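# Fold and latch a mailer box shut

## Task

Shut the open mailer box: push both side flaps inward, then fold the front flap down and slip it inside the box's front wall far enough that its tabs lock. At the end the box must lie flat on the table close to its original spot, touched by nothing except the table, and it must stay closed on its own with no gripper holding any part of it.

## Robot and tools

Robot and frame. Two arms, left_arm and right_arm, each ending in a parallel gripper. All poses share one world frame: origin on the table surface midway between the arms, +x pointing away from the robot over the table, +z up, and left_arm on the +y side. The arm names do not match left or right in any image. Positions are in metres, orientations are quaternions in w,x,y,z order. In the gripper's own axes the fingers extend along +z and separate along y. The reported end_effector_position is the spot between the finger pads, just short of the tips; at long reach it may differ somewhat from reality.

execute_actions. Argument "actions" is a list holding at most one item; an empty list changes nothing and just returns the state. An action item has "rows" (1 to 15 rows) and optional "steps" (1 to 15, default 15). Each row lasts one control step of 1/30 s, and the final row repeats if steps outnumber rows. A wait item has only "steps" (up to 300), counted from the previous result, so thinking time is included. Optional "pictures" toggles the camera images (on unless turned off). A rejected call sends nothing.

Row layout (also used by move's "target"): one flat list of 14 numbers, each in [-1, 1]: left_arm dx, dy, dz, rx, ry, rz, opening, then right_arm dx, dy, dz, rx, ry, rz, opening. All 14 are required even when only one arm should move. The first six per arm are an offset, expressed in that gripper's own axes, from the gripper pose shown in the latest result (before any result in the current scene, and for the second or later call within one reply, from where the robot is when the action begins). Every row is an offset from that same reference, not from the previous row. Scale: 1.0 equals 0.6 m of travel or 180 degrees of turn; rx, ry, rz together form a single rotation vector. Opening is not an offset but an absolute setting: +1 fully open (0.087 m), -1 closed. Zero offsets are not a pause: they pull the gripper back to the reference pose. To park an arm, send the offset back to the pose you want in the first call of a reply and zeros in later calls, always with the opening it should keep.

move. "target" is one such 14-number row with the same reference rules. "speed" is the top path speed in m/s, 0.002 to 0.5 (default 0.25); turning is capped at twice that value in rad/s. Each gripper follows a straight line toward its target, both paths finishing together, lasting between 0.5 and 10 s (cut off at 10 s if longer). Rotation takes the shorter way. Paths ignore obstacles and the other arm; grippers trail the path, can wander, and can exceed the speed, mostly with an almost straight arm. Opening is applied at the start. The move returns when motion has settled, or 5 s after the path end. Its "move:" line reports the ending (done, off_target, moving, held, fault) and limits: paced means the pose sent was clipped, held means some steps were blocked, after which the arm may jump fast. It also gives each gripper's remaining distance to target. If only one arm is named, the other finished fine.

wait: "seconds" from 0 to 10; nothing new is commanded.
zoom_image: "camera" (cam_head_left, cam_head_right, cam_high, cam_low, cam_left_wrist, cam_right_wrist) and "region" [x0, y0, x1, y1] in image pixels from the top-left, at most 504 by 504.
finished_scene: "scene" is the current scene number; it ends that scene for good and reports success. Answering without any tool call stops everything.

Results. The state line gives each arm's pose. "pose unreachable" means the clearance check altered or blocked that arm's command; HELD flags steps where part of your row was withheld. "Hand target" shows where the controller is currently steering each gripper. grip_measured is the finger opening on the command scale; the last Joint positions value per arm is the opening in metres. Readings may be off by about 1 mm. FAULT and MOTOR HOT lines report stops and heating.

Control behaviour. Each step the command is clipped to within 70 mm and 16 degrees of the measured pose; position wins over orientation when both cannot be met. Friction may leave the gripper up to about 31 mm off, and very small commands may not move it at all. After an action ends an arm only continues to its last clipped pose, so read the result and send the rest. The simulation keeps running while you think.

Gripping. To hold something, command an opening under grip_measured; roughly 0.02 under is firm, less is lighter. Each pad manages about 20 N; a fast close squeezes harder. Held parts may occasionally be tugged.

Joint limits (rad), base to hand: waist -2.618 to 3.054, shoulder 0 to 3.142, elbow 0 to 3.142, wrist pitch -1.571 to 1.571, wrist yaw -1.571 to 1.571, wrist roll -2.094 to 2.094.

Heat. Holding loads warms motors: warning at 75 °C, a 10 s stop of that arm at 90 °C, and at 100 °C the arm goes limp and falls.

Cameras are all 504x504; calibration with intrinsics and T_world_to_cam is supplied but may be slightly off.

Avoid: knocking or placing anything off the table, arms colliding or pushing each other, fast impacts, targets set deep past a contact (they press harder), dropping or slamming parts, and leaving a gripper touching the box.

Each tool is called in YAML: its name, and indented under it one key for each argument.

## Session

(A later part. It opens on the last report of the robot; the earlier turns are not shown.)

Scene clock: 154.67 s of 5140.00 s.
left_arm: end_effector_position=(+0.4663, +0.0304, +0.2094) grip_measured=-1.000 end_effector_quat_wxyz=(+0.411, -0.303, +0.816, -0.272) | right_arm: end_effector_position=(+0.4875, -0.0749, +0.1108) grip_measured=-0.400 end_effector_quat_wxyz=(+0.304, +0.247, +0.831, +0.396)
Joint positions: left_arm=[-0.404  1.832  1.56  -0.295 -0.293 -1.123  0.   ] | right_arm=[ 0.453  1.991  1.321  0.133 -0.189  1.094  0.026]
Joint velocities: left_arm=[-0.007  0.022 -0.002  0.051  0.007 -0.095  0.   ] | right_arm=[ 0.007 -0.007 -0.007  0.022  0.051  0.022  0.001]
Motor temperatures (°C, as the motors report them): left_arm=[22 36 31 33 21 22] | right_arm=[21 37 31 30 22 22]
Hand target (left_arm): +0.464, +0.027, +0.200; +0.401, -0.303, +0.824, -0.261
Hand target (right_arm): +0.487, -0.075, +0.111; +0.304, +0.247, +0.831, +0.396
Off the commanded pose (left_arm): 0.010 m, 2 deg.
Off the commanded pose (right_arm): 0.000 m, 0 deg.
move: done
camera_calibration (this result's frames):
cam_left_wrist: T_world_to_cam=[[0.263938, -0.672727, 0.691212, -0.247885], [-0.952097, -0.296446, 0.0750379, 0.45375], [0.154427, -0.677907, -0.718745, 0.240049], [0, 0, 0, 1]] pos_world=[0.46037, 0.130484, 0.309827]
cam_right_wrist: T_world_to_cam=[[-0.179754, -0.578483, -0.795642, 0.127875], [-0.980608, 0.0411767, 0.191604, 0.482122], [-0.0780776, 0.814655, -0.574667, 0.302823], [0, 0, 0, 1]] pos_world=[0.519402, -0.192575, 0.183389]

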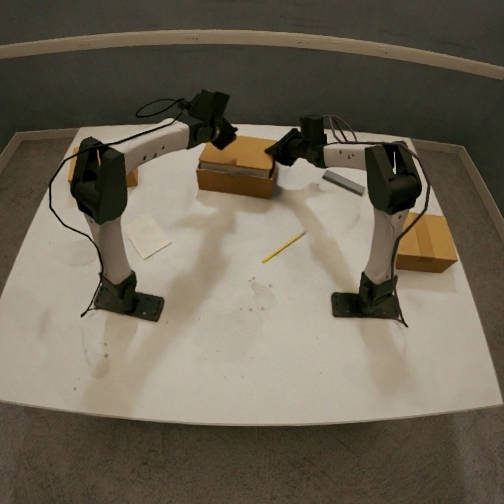

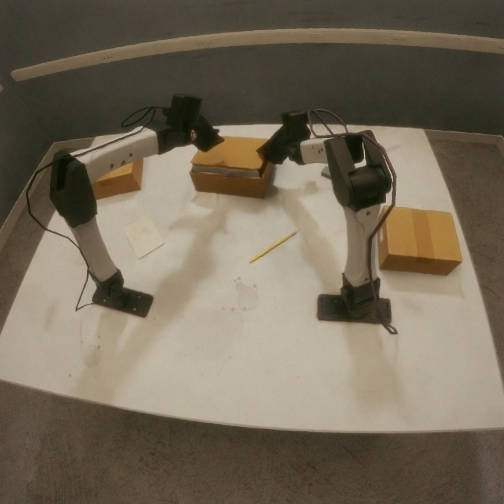

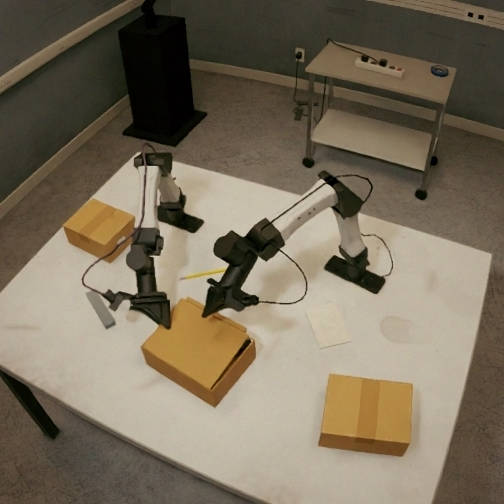

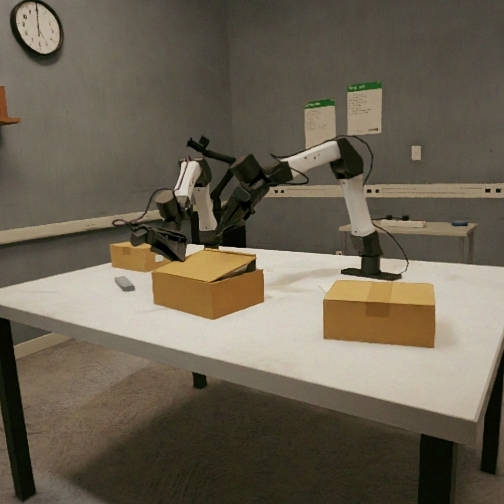

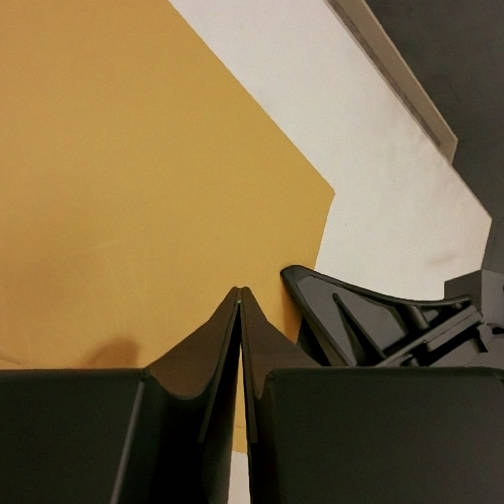

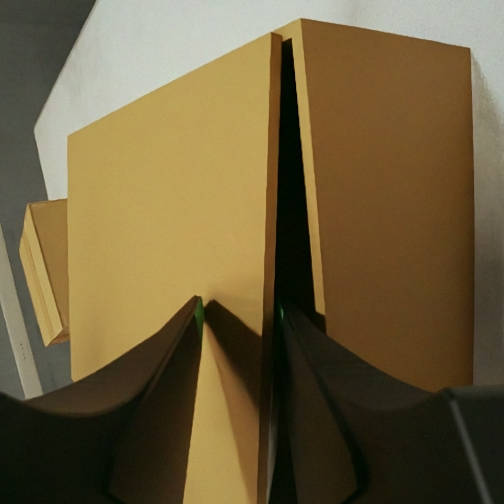

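move:
  target: [0.096,0.122,0.065,0,0,0,-1,0,0,0,0,0,0,-0.4]
  speed: 0.08

move:
  target: [0.01,0.014,0.01,0,0,0,-1,0,0,-0.1,0,0,0,-0.4]
  speed: 0.06

move:
  target: [0.042,0.058,0.043,0,0,0,-1,0,0,0,0,0,0,-1]
  speed: 0.04

Scene clock: 159.30 s of 5140.00 s.
left_arm: end_effector_position=(+0.4594, +0.0310, +0.1355) grip_measured=-1.000 end_effector_quat_wxyz=(+0.426, -0.306, +0.801, -0.288) | right_arm: end_effector_position=(+0.4860, -0.0767, +0.1072) grip_measured=-0.400 end_effector_quat_wxyz=(+0.300, +0.250, +0.834, +0.389)
Joint positions: left_arm=[-0.416  1.846  1.234  0.095 -0.311 -1.131  0.   ] | right_arm=[ 0.453  1.991  1.321  0.116 -0.183  1.094  0.026]
Joint velocities: left_arm=[ 0.002 -0.017 -0.032 -0.007 -0.037  0.066  0.   ] | right_arm=[ 0.007 -0.002 -0.002  0.007 -0.095 -0.022  0.   ]
Motor temperatures (°C, as the motors report them): left_arm=[22 37 31 32 21 22] | right_arm=[21 37 31 30 22 22]
Hand target (left_arm): +0.451, +0.030, +0.110; +0.411, -0.303, +0.816, -0.272
Hand target (right_arm): +0.487, -0.075, +0.111; +0.304, +0.247, +0.831, +0.396
Off the commanded pose (left_arm): 0.027 m, 3 deg.
Off the commanded pose (right_arm): 0.004 m, 1 deg.
move: off_target (left_arm)
camera_calibration (this result's frames):
cam_left_wrist: T_world_to_cam=[[0.237086, -0.651976, 0.72022, -0.186828], [-0.952401, -0.30222, 0.0399331, 0.457922], [0.19163, -0.695407, -0.692595, 0.168282], [0, 0, 0, 1]] pos_world=[0.448172, 0.13361, 0.232822]
cam_right_wrist: T_world_to_cam=[[-0.194266, -0.585201, -0.787274, 0.129403], [-0.977497, 0.0482163, 0.205364, 0.478974], [-0.0822198, 0.809454, -0.581399, 0.304415], [0, 0, 0, 1]] pos_world=[0.518363, -0.193778, 0.180498]

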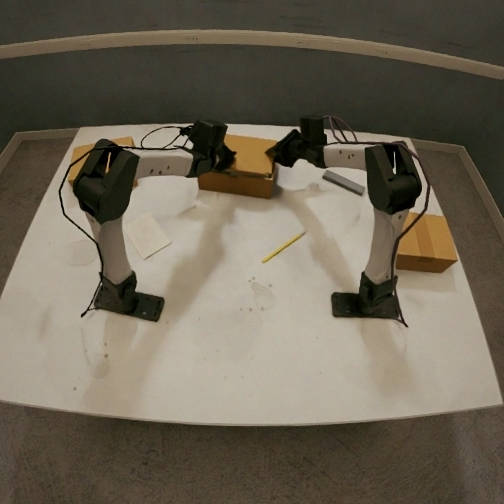

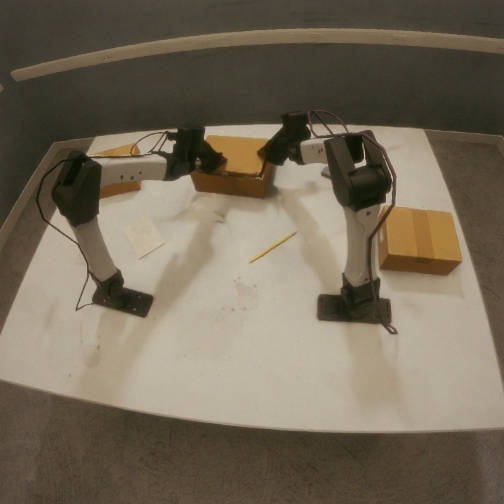

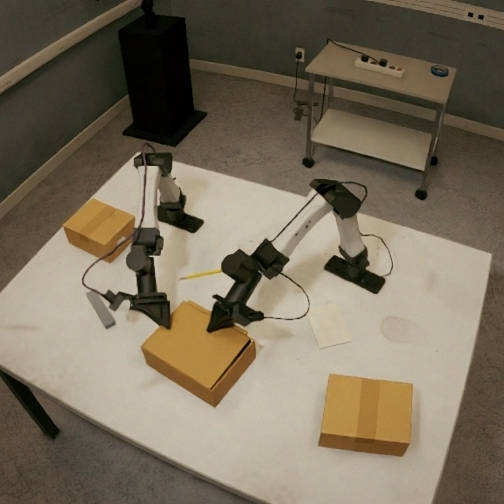

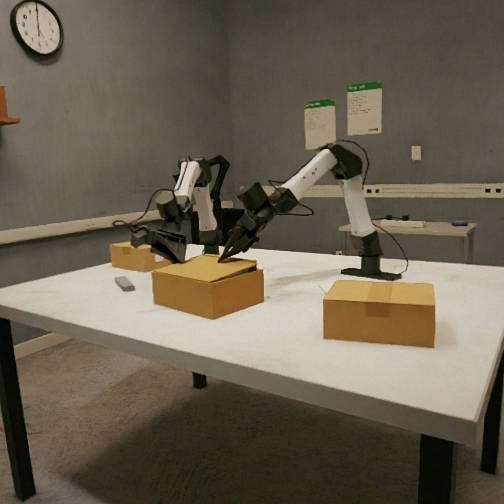

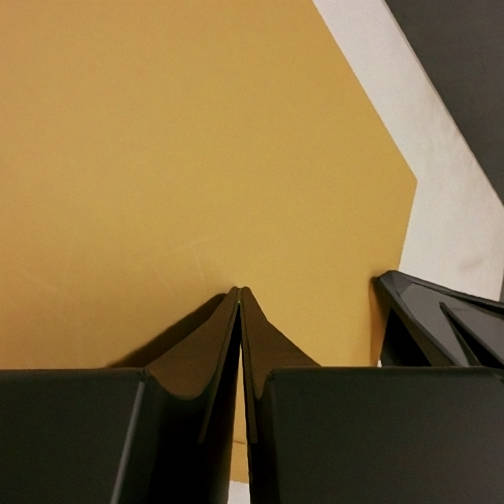

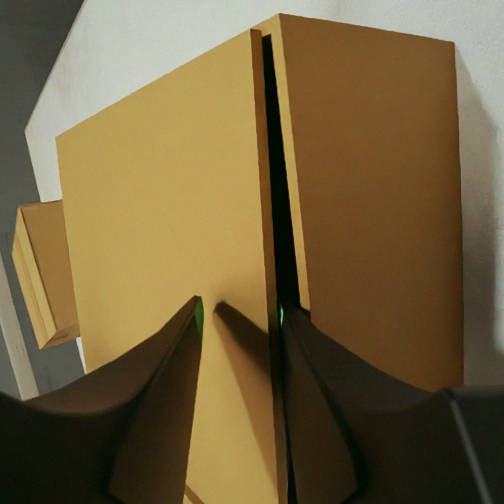

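Scene clock: 160.60 s of 5140.00 s.
left_arm: end_effector_position=(+0.4636, +0.0282, +0.1435) grip_measured=-1.000 end_effector_quat_wxyz=(+0.435, -0.305, +0.792, -0.301) | right_arm: end_effector_position=(+0.4496, -0.1008, +0.1368) grip_measured=-0.400 end_effector_quat_wxyz=(+0.303, +0.252, +0.831, +0.392)
Joint positions: left_arm=[-0.416  1.846  1.234  0.132 -0.311 -1.131  0.   ] | right_arm=[ 0.434  1.794  1.174  0.074 -0.198  1.089  0.026]
Joint velocities: left_arm=[ 0.002 -0.012  0.012  0.037 -0.022  0.066  0.   ] | right_arm=[-0.002 -0.002  0.002 -0.051 -0.022  0.007  0.001]
Motor temperatures (°C, as the motors report them): left_arm=[22 37 31 32 21 22] | right_arm=[21 37 31 30 22 22]
Hand target (left_arm): +0.459, +0.031, +0.124; +0.426, -0.306, +0.801, -0.288
Hand target (right_arm): +0.444, -0.106, +0.138; +0.300, +0.250, +0.834, +0.390
Off the commanded pose (left_arm): 0.020 m, 2 deg.
Off the commanded pose (right_arm): 0.008 m, 1 deg.
move: off_target (left_arm)
camera_calibration (this result's frames):
cam_left_wrist: T_world_to_cam=[[0.214306, -0.636916, 0.740548, -0.188194], [-0.953281, -0.301639, 0.0164403, 0.464566], [0.212907, -0.709473, -0.671802, 0.158586], [0, 0, 0, 1]] pos_world=[0.449429, 0.13278, 0.238268]
cam_right_wrist: T_world_to_cam=[[-0.191836, -0.579412, -0.792137, 0.131644], [-0.978559, 0.0512661, 0.199484, 0.440088], [-0.0749738, 0.813421, -0.576824, 0.33467], [0, 0, 0, 1]] pos_world=[0.480997, -0.218513, 0.209535]

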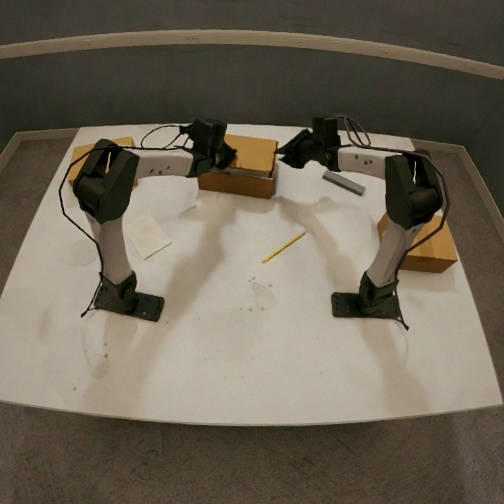

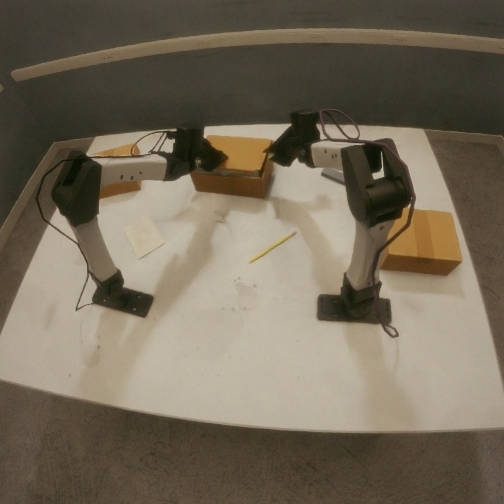

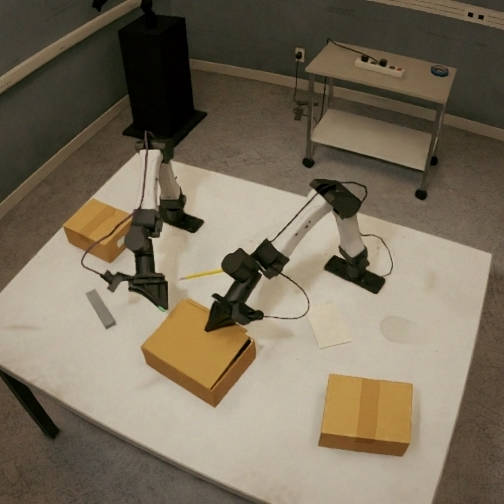

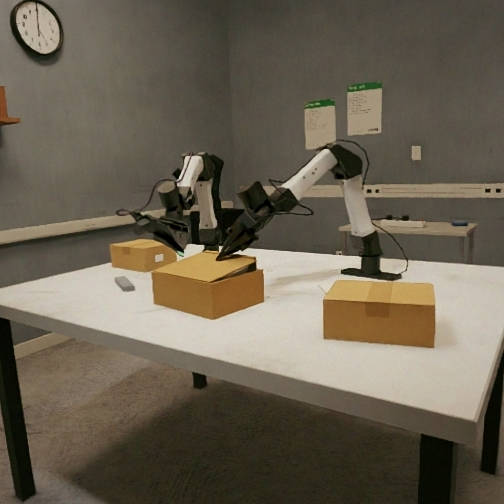

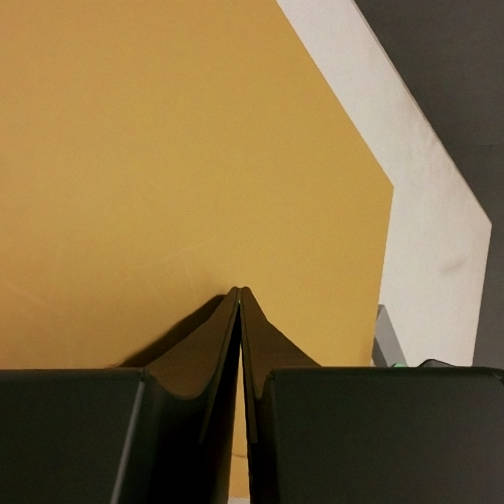

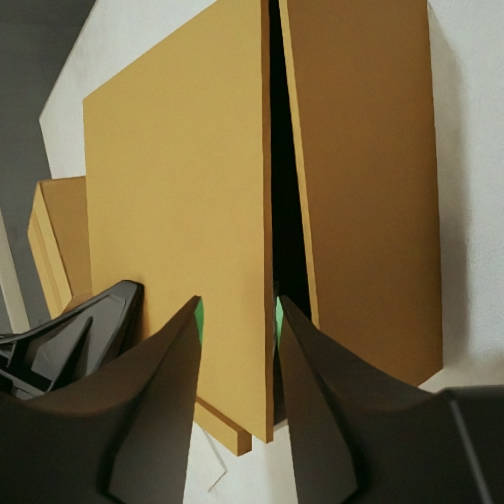

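Scene clock: 162.13 s of 5140.00 s.
left_arm: end_effector_position=(+0.4737, +0.0215, +0.1247) grip_measured=-1.000 end_effector_quat_wxyz=(+0.452, -0.305, +0.773, -0.324) | right_arm: end_effector_position=(+0.4495, -0.1008, +0.1367) grip_measured=-0.985 end_effector_quat_wxyz=(+0.302, +0.252, +0.831, +0.392)
Joint positions: left_arm=[-0.416  1.913  1.177  0.324 -0.311 -1.131  0.   ] | right_arm=[ 0.434  1.794  1.174  0.073 -0.198  1.089  0.001]
Joint velocities: left_arm=[-0.007 -0.002  0.007 -0.051 -0.022 -0.051  0.   ] | right_arm=[-0.007  0.017 -0.002 -0.022 -0.051  0.022 -0.   ]
Motor temperatures (°C, as the motors report them): left_arm=[22 37 31 32 21 22] | right_arm=[21 37 31 30 22 22]
Hand target (left_arm): +0.467, +0.026, +0.094; +0.435, -0.305, +0.792, -0.301
Hand target (right_arm): +0.450, -0.101, +0.137; +0.302, +0.252, +0.831, +0.392
Off the commanded pose (left_arm): 0.032 m, 4 deg.
Off the commanded pose (right_arm): 0.000 m, 0 deg.
move: off_target (left_arm)
camera_calibration (this result's frames):
cam_left_wrist: T_world_to_cam=[[0.171618, -0.608695, 0.774621, -0.165369], [-0.95301, -0.301817, -0.0260264, 0.477673], [0.249636, -0.733755, -0.63189, 0.117235], [0, 0, 0, 1]] pos_world=[0.454341, 0.129532, 0.21461]
cam_right_wrist: T_world_to_cam=[[-0.192116, -0.579527, -0.791985, 0.131658], [-0.978489, 0.051295, 0.199822, 0.43998], [-0.0751774, 0.813337, -0.576915, 0.334736], [0, 0, 0, 1]] pos_world=[0.480973, -0.218523, 0.209467]

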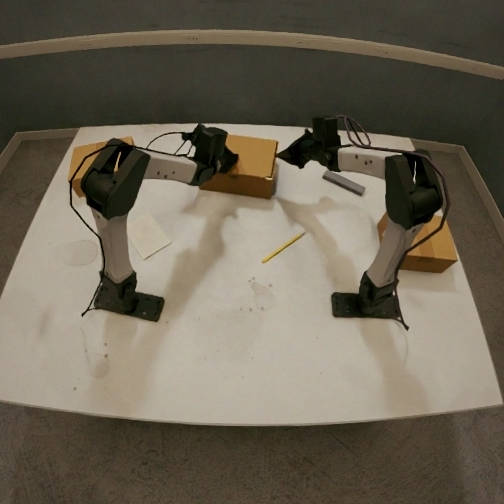

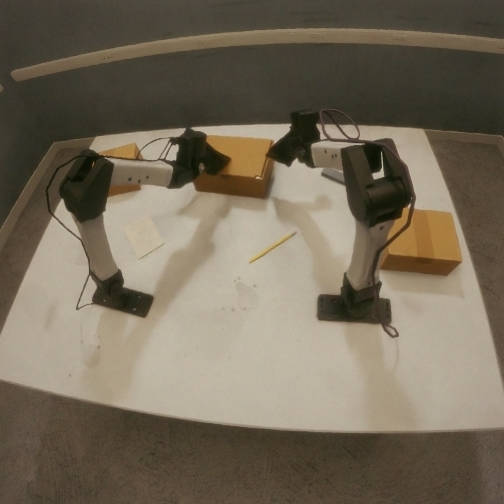

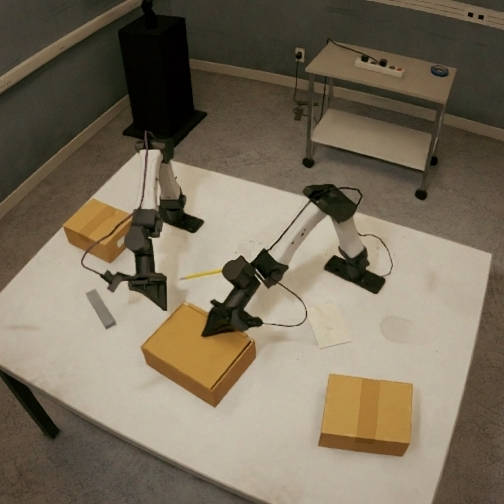

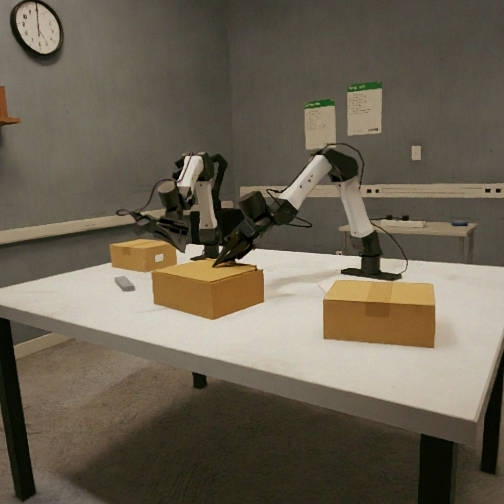

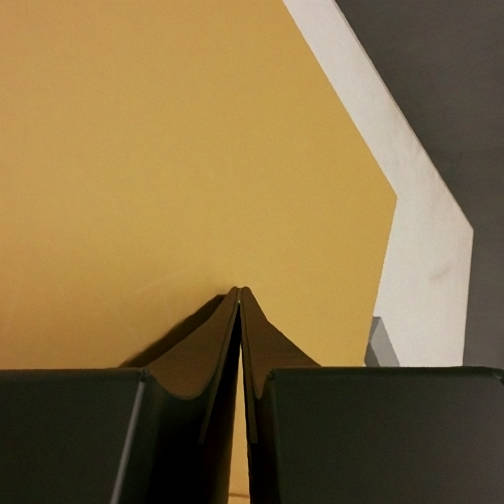

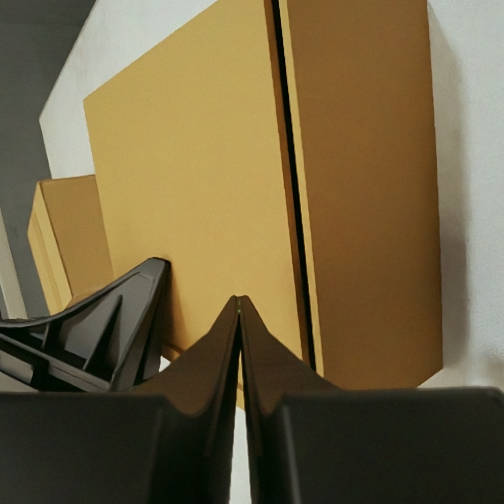

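move:
  target: [0.062,0.074,-0.013,0,0,0,-1,0,0,0,0,0,0,-1]
  speed: 0.04

move:
  target: [-0.06,-0.09,-0.045,0,0,0,-1,0,0,0,0,0,0,-1]
  speed: 0.08

Scene clock: 166.07 s of 5140.00 s.
left_arm: end_effector_position=(+0.4635, +0.0181, +0.1251) grip_measured=-1.000 end_effector_quat_wxyz=(+0.486, -0.313, +0.728, -0.369) | right_arm: end_effector_position=(+0.4495, -0.1008, +0.1367) grip_measured=-0.985 end_effector_quat_wxyz=(+0.302, +0.252, +0.831, +0.392)
Joint positions: left_arm=[-0.446  1.914  1.026  0.612 -0.357 -1.154  0.   ] | right_arm=[ 0.434  1.794  1.174  0.073 -0.198  1.089  0.001]
Joint velocities: left_arm=[-0.017 -0.012 -0.012 -0.022 -0.051  0.022  0.   ] | right_arm=[-0.022 -0.002  0.002  0.037  0.051  0.037 -0.001]
Motor temperatures (°C, as the motors report them): left_arm=[22 37 31 32 21 22] | right_arm=[21 37 31 30 22 22]
Hand target (left_arm): +0.443, +0.022, +0.076; +0.452, -0.305, +0.773, -0.325
Hand target (right_arm): +0.450, -0.101, +0.137; +0.302, +0.252, +0.831, +0.392
Off the commanded pose (left_arm): 0.054 m, 8 deg.
Off the commanded pose (right_arm): 0.000 m, 0 deg.
move: off_target (left_arm)
camera_calibration (this result's frames):
cam_left_wrist: T_world_to_cam=[[0.0901713, -0.536986, 0.838758, -0.137526], [-0.938495, -0.327675, -0.108889, 0.471], [0.333312, -0.777351, -0.533506, 0.0672846], [0, 0, 0, 1]] pos_world=[0.432005, 0.132789, 0.202534]
cam_right_wrist: T_world_to_cam=[[-0.192116, -0.579527, -0.791985, 0.131658], [-0.978489, 0.051295, 0.199822, 0.43998], [-0.0751774, 0.813337, -0.576915, 0.334736], [0, 0, 0, 1]] pos_world=[0.480973, -0.218523, 0.209467]

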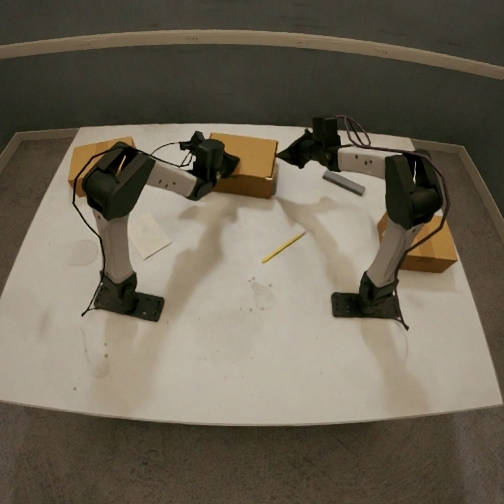

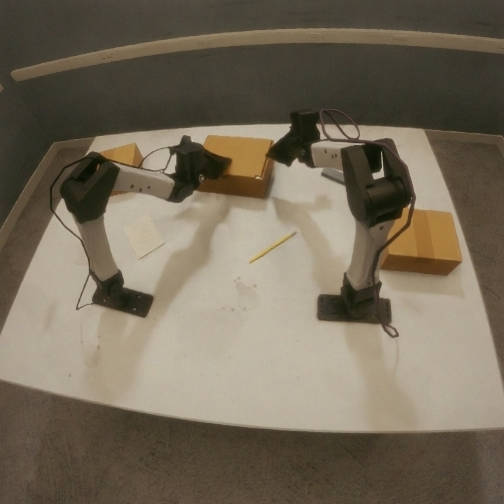

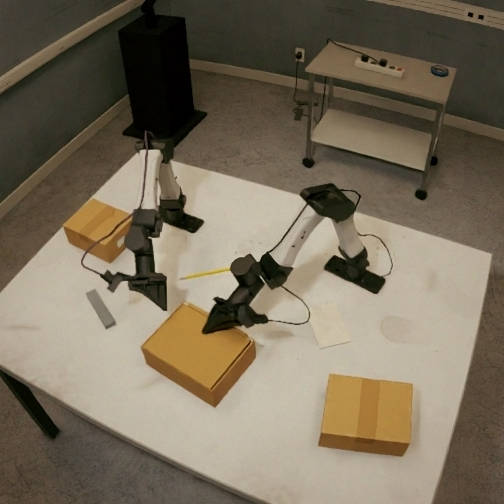

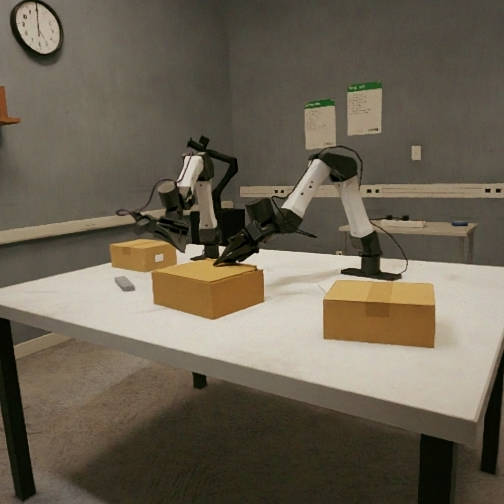

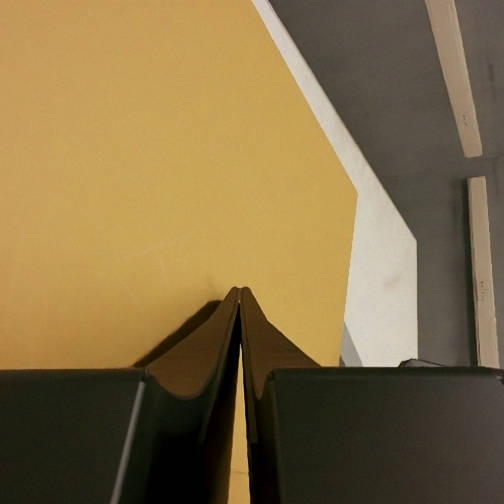

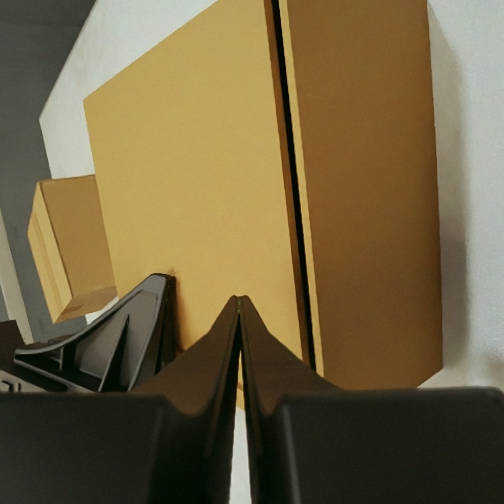

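Scene clock: 167.53 s of 5140.00 s.
left_arm: end_effector_position=(+0.4547, +0.0243, +0.1952) grip_measured=-1.000 end_effector_quat_wxyz=(+0.489, -0.313, +0.723, -0.375) | right_arm: end_effector_position=(+0.4495, -0.1008, +0.1367) grip_measured=-0.985 end_effector_quat_wxyz=(+0.302, +0.252, +0.831, +0.392)
Joint positions: left_arm=[-0.446  1.743  1.106  0.377 -0.357 -1.155  0.   ] | right_arm=[ 0.434  1.794  1.174  0.073 -0.198  1.089  0.001]
Joint velocities: left_arm=[ 0.007 -0.032 -0.017  0.007 -0.051  0.022  0.   ] | right_arm=[-0.012  0.012 -0.002 -0.037 -0.007 -0.022 -0.   ]
Motor temperatures (°C, as the motors report them): left_arm=[22 37 31 32 21 22] | right_arm=[21 36 31 30 22 22]
Hand target (left_arm): +0.455, +0.026, +0.195; +0.486, -0.313, +0.728, -0.369
Hand target (right_arm): +0.450, -0.101, +0.137; +0.302, +0.252, +0.831, +0.392
Off the commanded pose (left_arm): 0.001 m, 1 deg.
Off the commanded pose (right_arm): 0.000 m, 0 deg.
move: done
camera_calibration (this result's frames):
cam_left_wrist: T_world_to_cam=[[0.0792715, -0.528906, 0.84497, -0.188605], [-0.936988, -0.328851, -0.117939, 0.473512], [0.340248, -0.782378, -0.521648, 0.107045], [0, 0, 0, 1]] pos_world=[0.422205, 0.139711, 0.271051]
cam_right_wrist: T_world_to_cam=[[-0.192116, -0.579527, -0.791985, 0.131658], [-0.978489, 0.051295, 0.199822, 0.43998], [-0.0751774, 0.813337, -0.576915, 0.334736], [0, 0, 0, 1]] pos_world=[0.480973, -0.218523, 0.209467]

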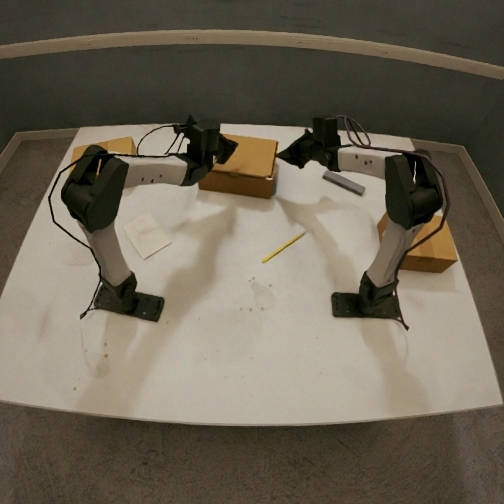

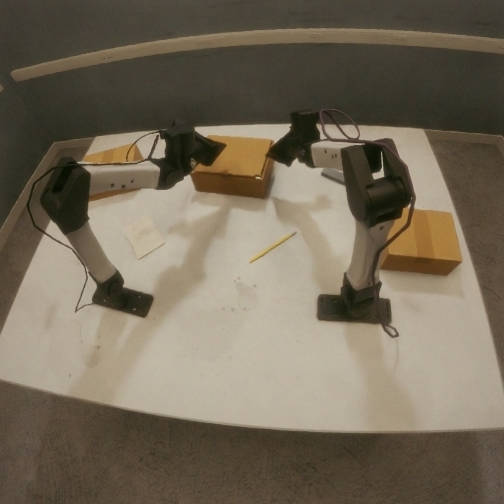

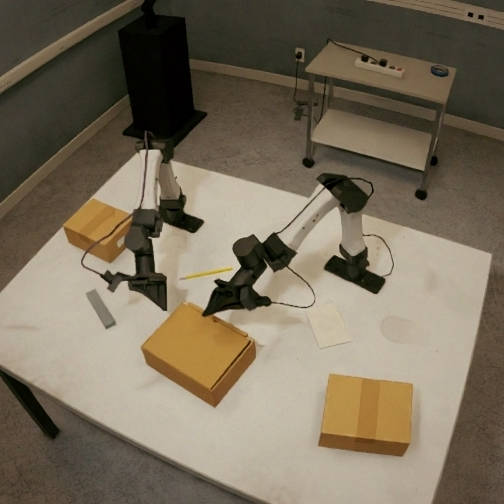

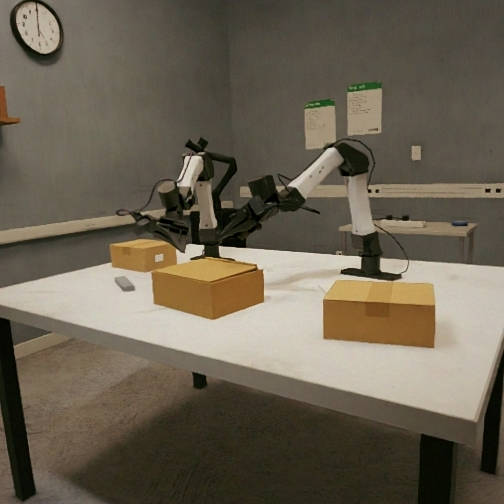

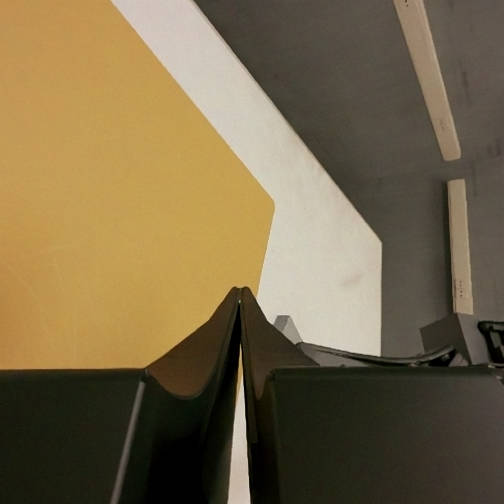

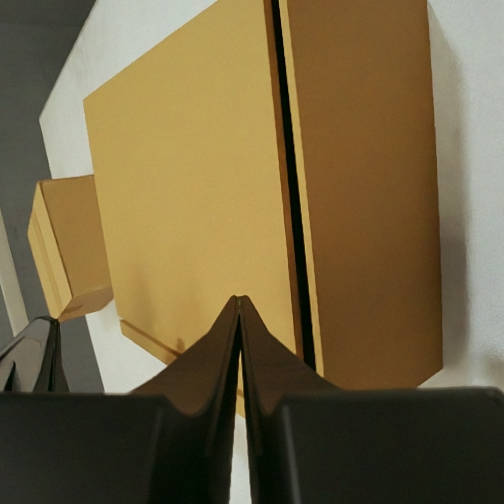

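move:
  target: [0,0,0,0,0,0,-1,-0.154,-0.111,0.162,0,0,0,-1]
  speed: 0.12

move:
  target: [0,0,0,0,0,0,-1,0.098,0.085,0.075,0,0,0,-1]
  speed: 0.05

Scene clock: 172.70 s of 5140.00 s.
left_arm: end_effector_position=(+0.4546, +0.0244, +0.1948) grip_measured=-1.000 end_effector_quat_wxyz=(+0.489, -0.313, +0.723, -0.374) | right_arm: end_effector_position=(+0.5622, -0.1519, +0.0561) grip_measured=-0.985 end_effector_quat_wxyz=(+0.294, +0.262, +0.834, +0.386)
Joint positions: left_arm=[-0.446  1.743  1.106  0.375 -0.357 -1.155  0.   ] | right_arm=[ 0.243  2.251  1.533  0.118 -0.351  0.994  0.001]
Joint velocities: left_arm=[-0.002  0.012 -0.022 -0.037 -0.066  0.037  0.   ] | right_arm=[-0.002  0.007  0.037 -0.007 -0.022 -0.007  0.   ]
Motor temperatures (°C, as the motors report them): left_arm=[22 37 32 32 21 22] | right_arm=[21 36 31 31 22 22]
Hand target (left_arm): +0.455, +0.024, +0.195; +0.489, -0.313, +0.723, -0.375
Hand target (right_arm): +0.569, -0.151, +0.063; +0.303, +0.253, +0.831, +0.393
Off the commanded pose (left_arm): 0.000 m, 0 deg.
Off the commanded pose (right_arm): 0.009 m, 2 deg.
After step 90, 0.60 s passed at rest.
move: done
camera_calibration (this result's frames):
cam_left_wrist: T_world_to_cam=[[0.080325, -0.529649, 0.844405, -0.188602], [-0.937135, -0.328748, -0.11706, 0.473291], [0.339597, -0.781919, -0.522759, 0.107447], [0, 0, 0, 1]] pos_world=[0.422198, 0.139715, 0.270828]
cam_right_wrist: T_world_to_cam=[[-0.221189, -0.578719, -0.784958, 0.0759358], [-0.971873, 0.0640722, 0.226621, 0.56567], [-0.0808557, 0.813006, -0.576614, 0.341324], [0, 0, 0, 1]] pos_world=[0.594154, -0.269797, 0.128226]

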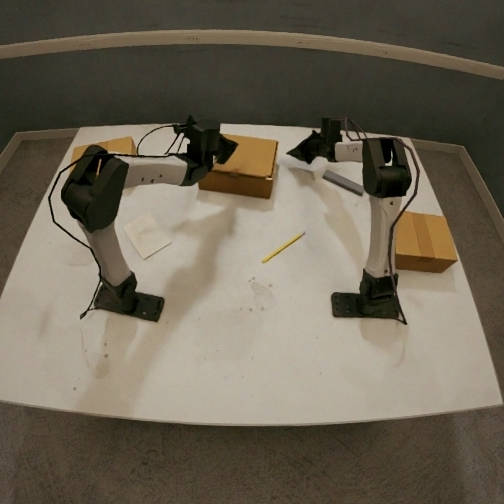

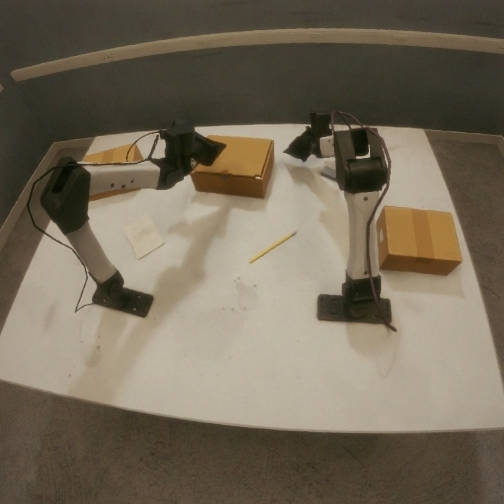

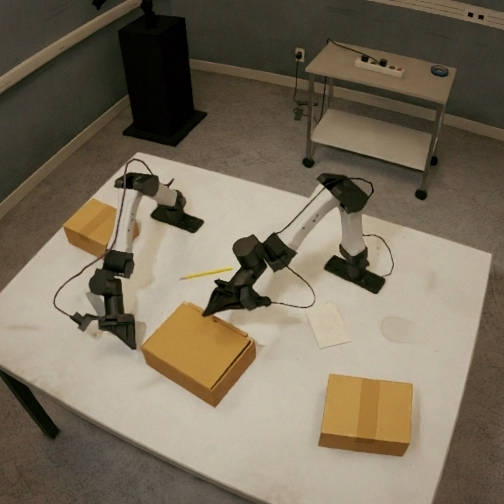

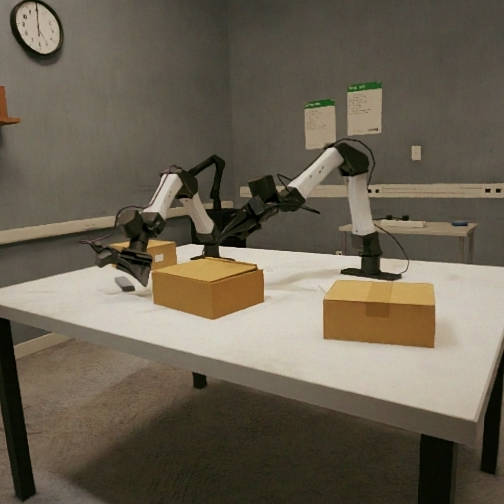

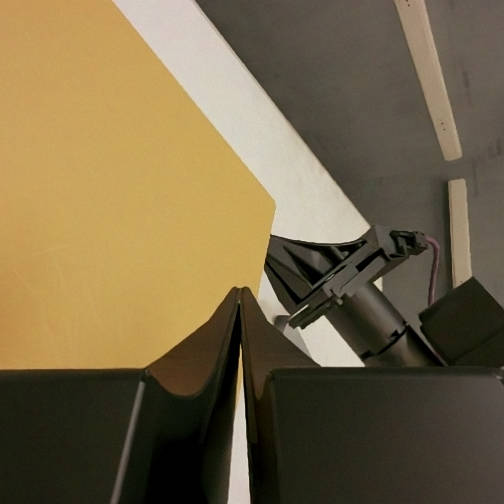

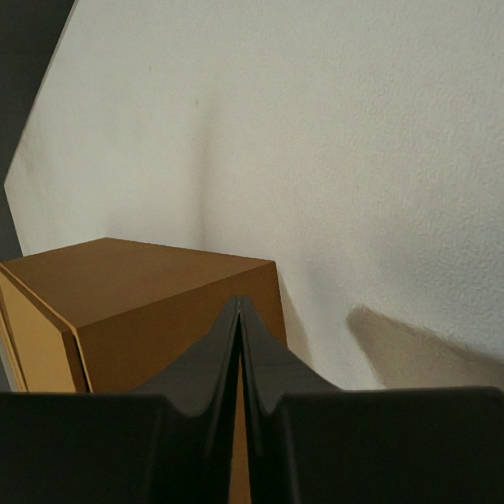

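Scene clock: 174.80 s of 5140.00 s.
left_arm: end_effector_position=(+0.4546, +0.0244, +0.1948) grip_measured=-1.000 end_effector_quat_wxyz=(+0.489, -0.313, +0.723, -0.374) | right_arm: end_effector_position=(+0.5760, -0.0926, +0.0563) grip_measured=-0.985 end_effector_quat_wxyz=(+0.321, +0.282, +0.829, +0.361)
Joint positions: left_arm=[-0.446  1.743  1.106  0.375 -0.357 -1.155  0.   ] | right_arm=[ 0.382  2.325  1.668  0.087 -0.151  1.075  0.001]
Joint velocities: left_arm=[-0.002  0.032 -0.002 -0.037 -0.066 -0.051  0.   ] | right_arm=[-0.007  0.002  0.002 -0.051  0.007  0.11   0.001]
Motor temperatures (°C, as the motors report them): left_arm=[22 37 32 32 21 22] | right_arm=[21 36 32 31 22 22]
Hand target (left_arm): +0.455, +0.024, +0.195; +0.489, -0.313, +0.723, -0.374
Hand target (right_arm): +0.564, -0.064, +0.056; +0.294, +0.262, +0.835, +0.384
Off the commanded pose (left_arm): 0.000 m, 0 deg.
Off the commanded pose (right_arm): 0.033 m, 5 deg.
move: off_target (right_arm)
camera_calibration (this result's frames):
cam_left_wrist: T_world_to_cam=[[0.080325, -0.529649, 0.844405, -0.188602], [-0.937135, -0.328748, -0.11706, 0.473291], [0.339597, -0.781919, -0.522759, 0.107447], [0, 0, 0, 1]] pos_world=[0.422198, 0.139715, 0.270828]
cam_right_wrist: T_world_to_cam=[[-0.246545, -0.59362, -0.766049, 0.125597], [-0.969056, 0.141129, 0.202518, 0.582081], [-0.012107, 0.792274, -0.610046, 0.254676], [0, 0, 0, 1]] pos_world=[0.598117, -0.209365, 0.133696]

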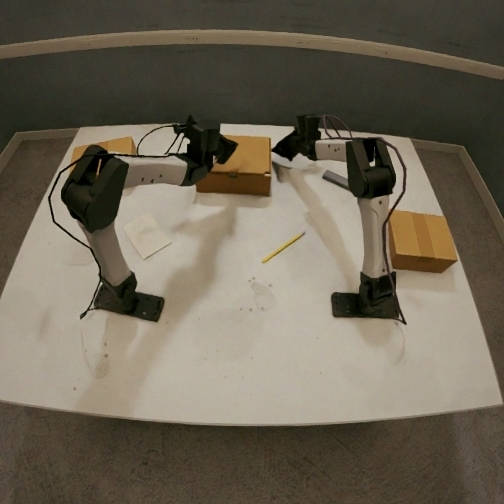

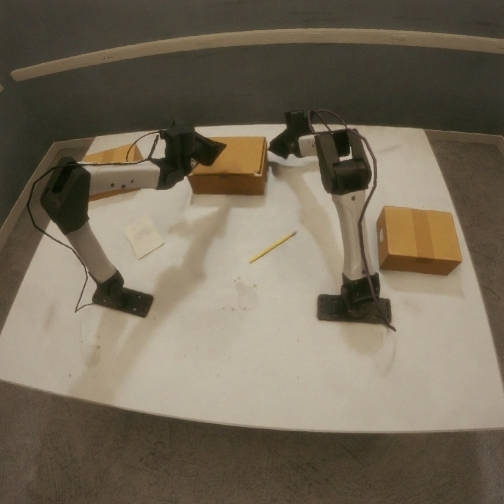

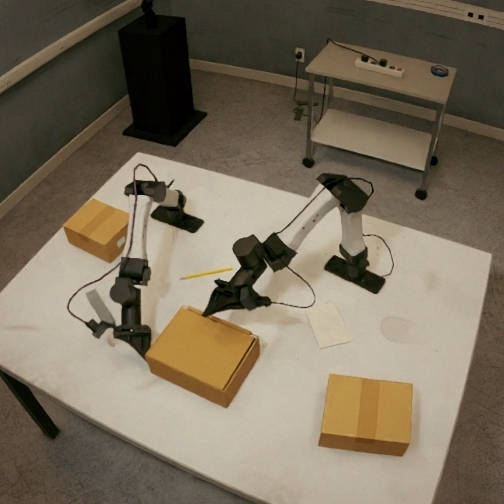

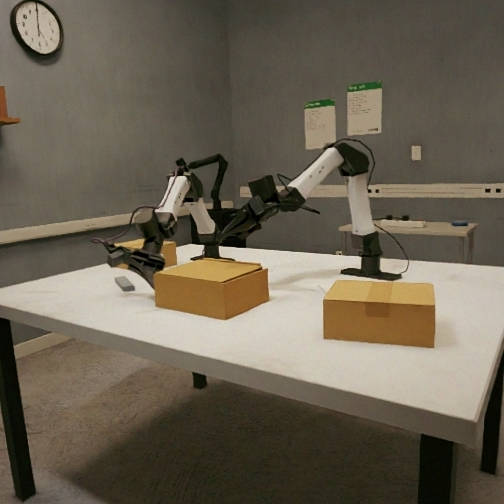

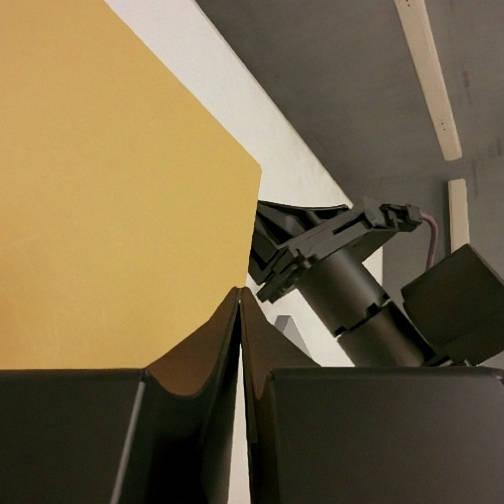

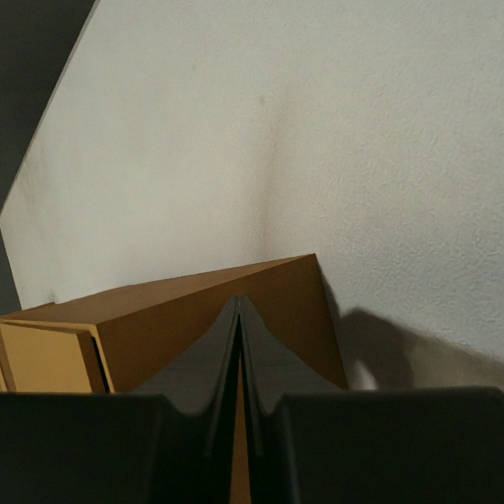

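Good enough; back off.

move:
  target: [0,0,0,0,0,0,-1,-0.06,-0.02,-0.06,0,0,0,-1]
  speed: 0.15

finished_scene:
  scene: 1

Scene clock: 177.70 s of 5140.00 s.
left_arm: end_effector_position=(+0.4546, +0.0244, +0.1948) grip_measured=-1.000 end_effector_quat_wxyz=(+0.489, -0.313, +0.723, -0.374) | right_arm: end_effector_position=(+0.5763, -0.1405, +0.0749) grip_measured=-0.985 end_effector_quat_wxyz=(+0.326, +0.288, +0.825, +0.361)
Joint positions: left_arm=[-0.446  1.743  1.106  0.375 -0.357 -1.155  0.   ] | right_arm=[ 0.291  2.242  1.597  0.075 -0.216  1.036  0.001]
Joint velocities: left_arm=[-0.012 -0.002  0.002 -0.007  0.007 -0.022  0.   ] | right_arm=[ 0.007 -0.002  0.002  0.051 -0.095 -0.007  0.   ]
Motor temperatures (°C, as the motors report them): left_arm=[22 37 32 33 21 22] | right_arm=[21 37 32 31 22 22]
Hand target (left_arm): +0.455, +0.024, +0.195; +0.489, -0.313, +0.723, -0.374
Hand target (right_arm): +0.569, -0.139, +0.078; +0.321, +0.282, +0.829, +0.361
Off the commanded pose (left_arm): 0.000 m, 0 deg.
Off the commanded pose (right_arm): 0.007 m, 1 deg.
move: done
camera_calibration (this result's frames):
cam_left_wrist: T_world_to_cam=[[0.080325, -0.529649, 0.844405, -0.188602], [-0.937135, -0.328748, -0.11706, 0.473291], [0.339597, -0.781919, -0.522759, 0.107447], [0, 0, 0, 1]] pos_world=[0.422198, 0.139715, 0.270828]
cam_right_wrist: T_world_to_cam=[[-0.251282, -0.585673, -0.770613, 0.115649], [-0.967904, 0.155736, 0.197254, 0.58719], [0.0044859, 0.795445, -0.606009, 0.294611], [0, 0, 0, 1]] pos_world=[0.596083, -0.258061, 0.151833]

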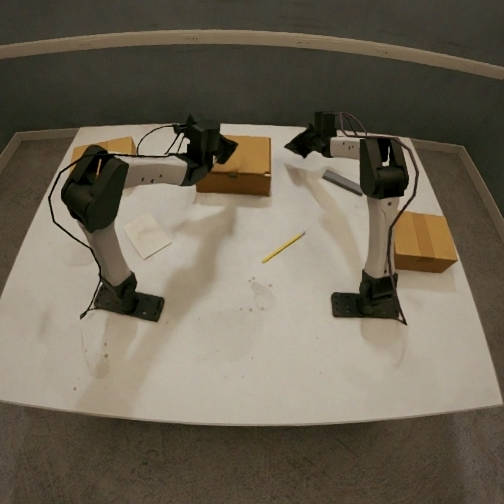

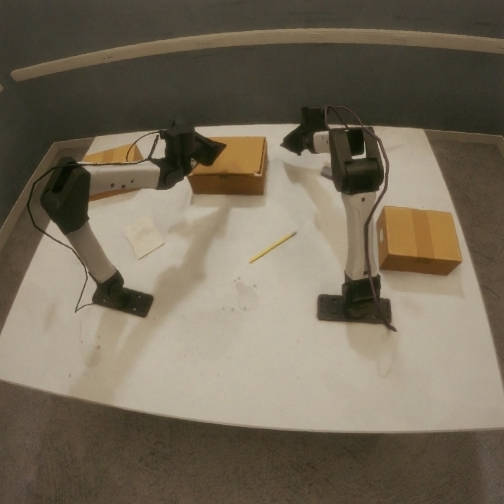

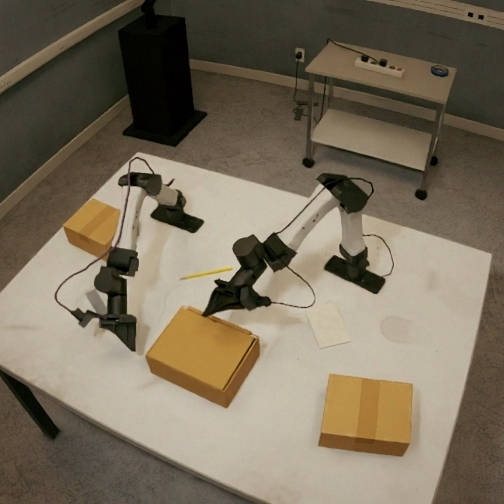

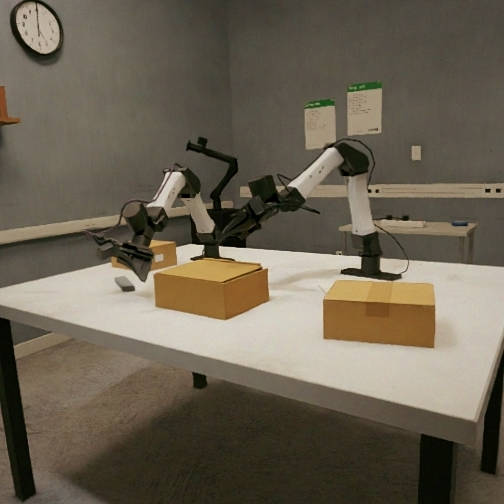

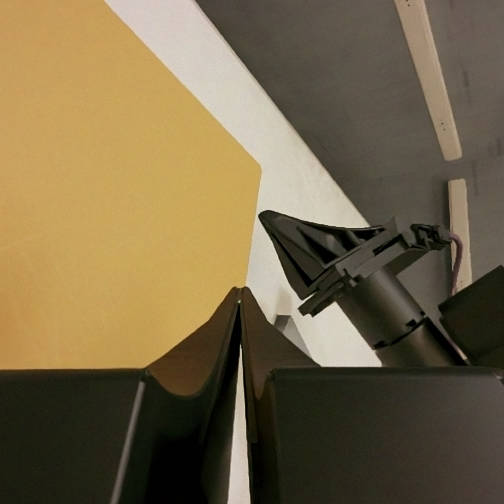

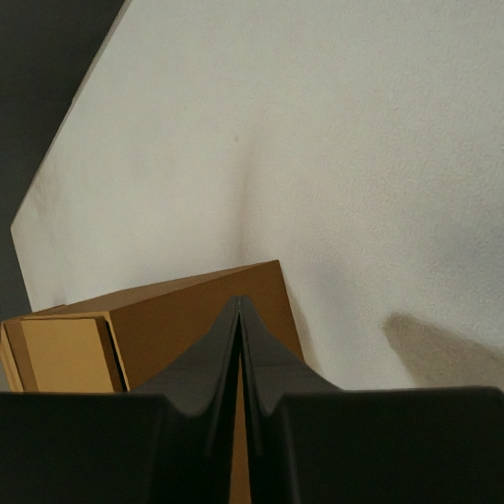

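The scene is finished: the task was done.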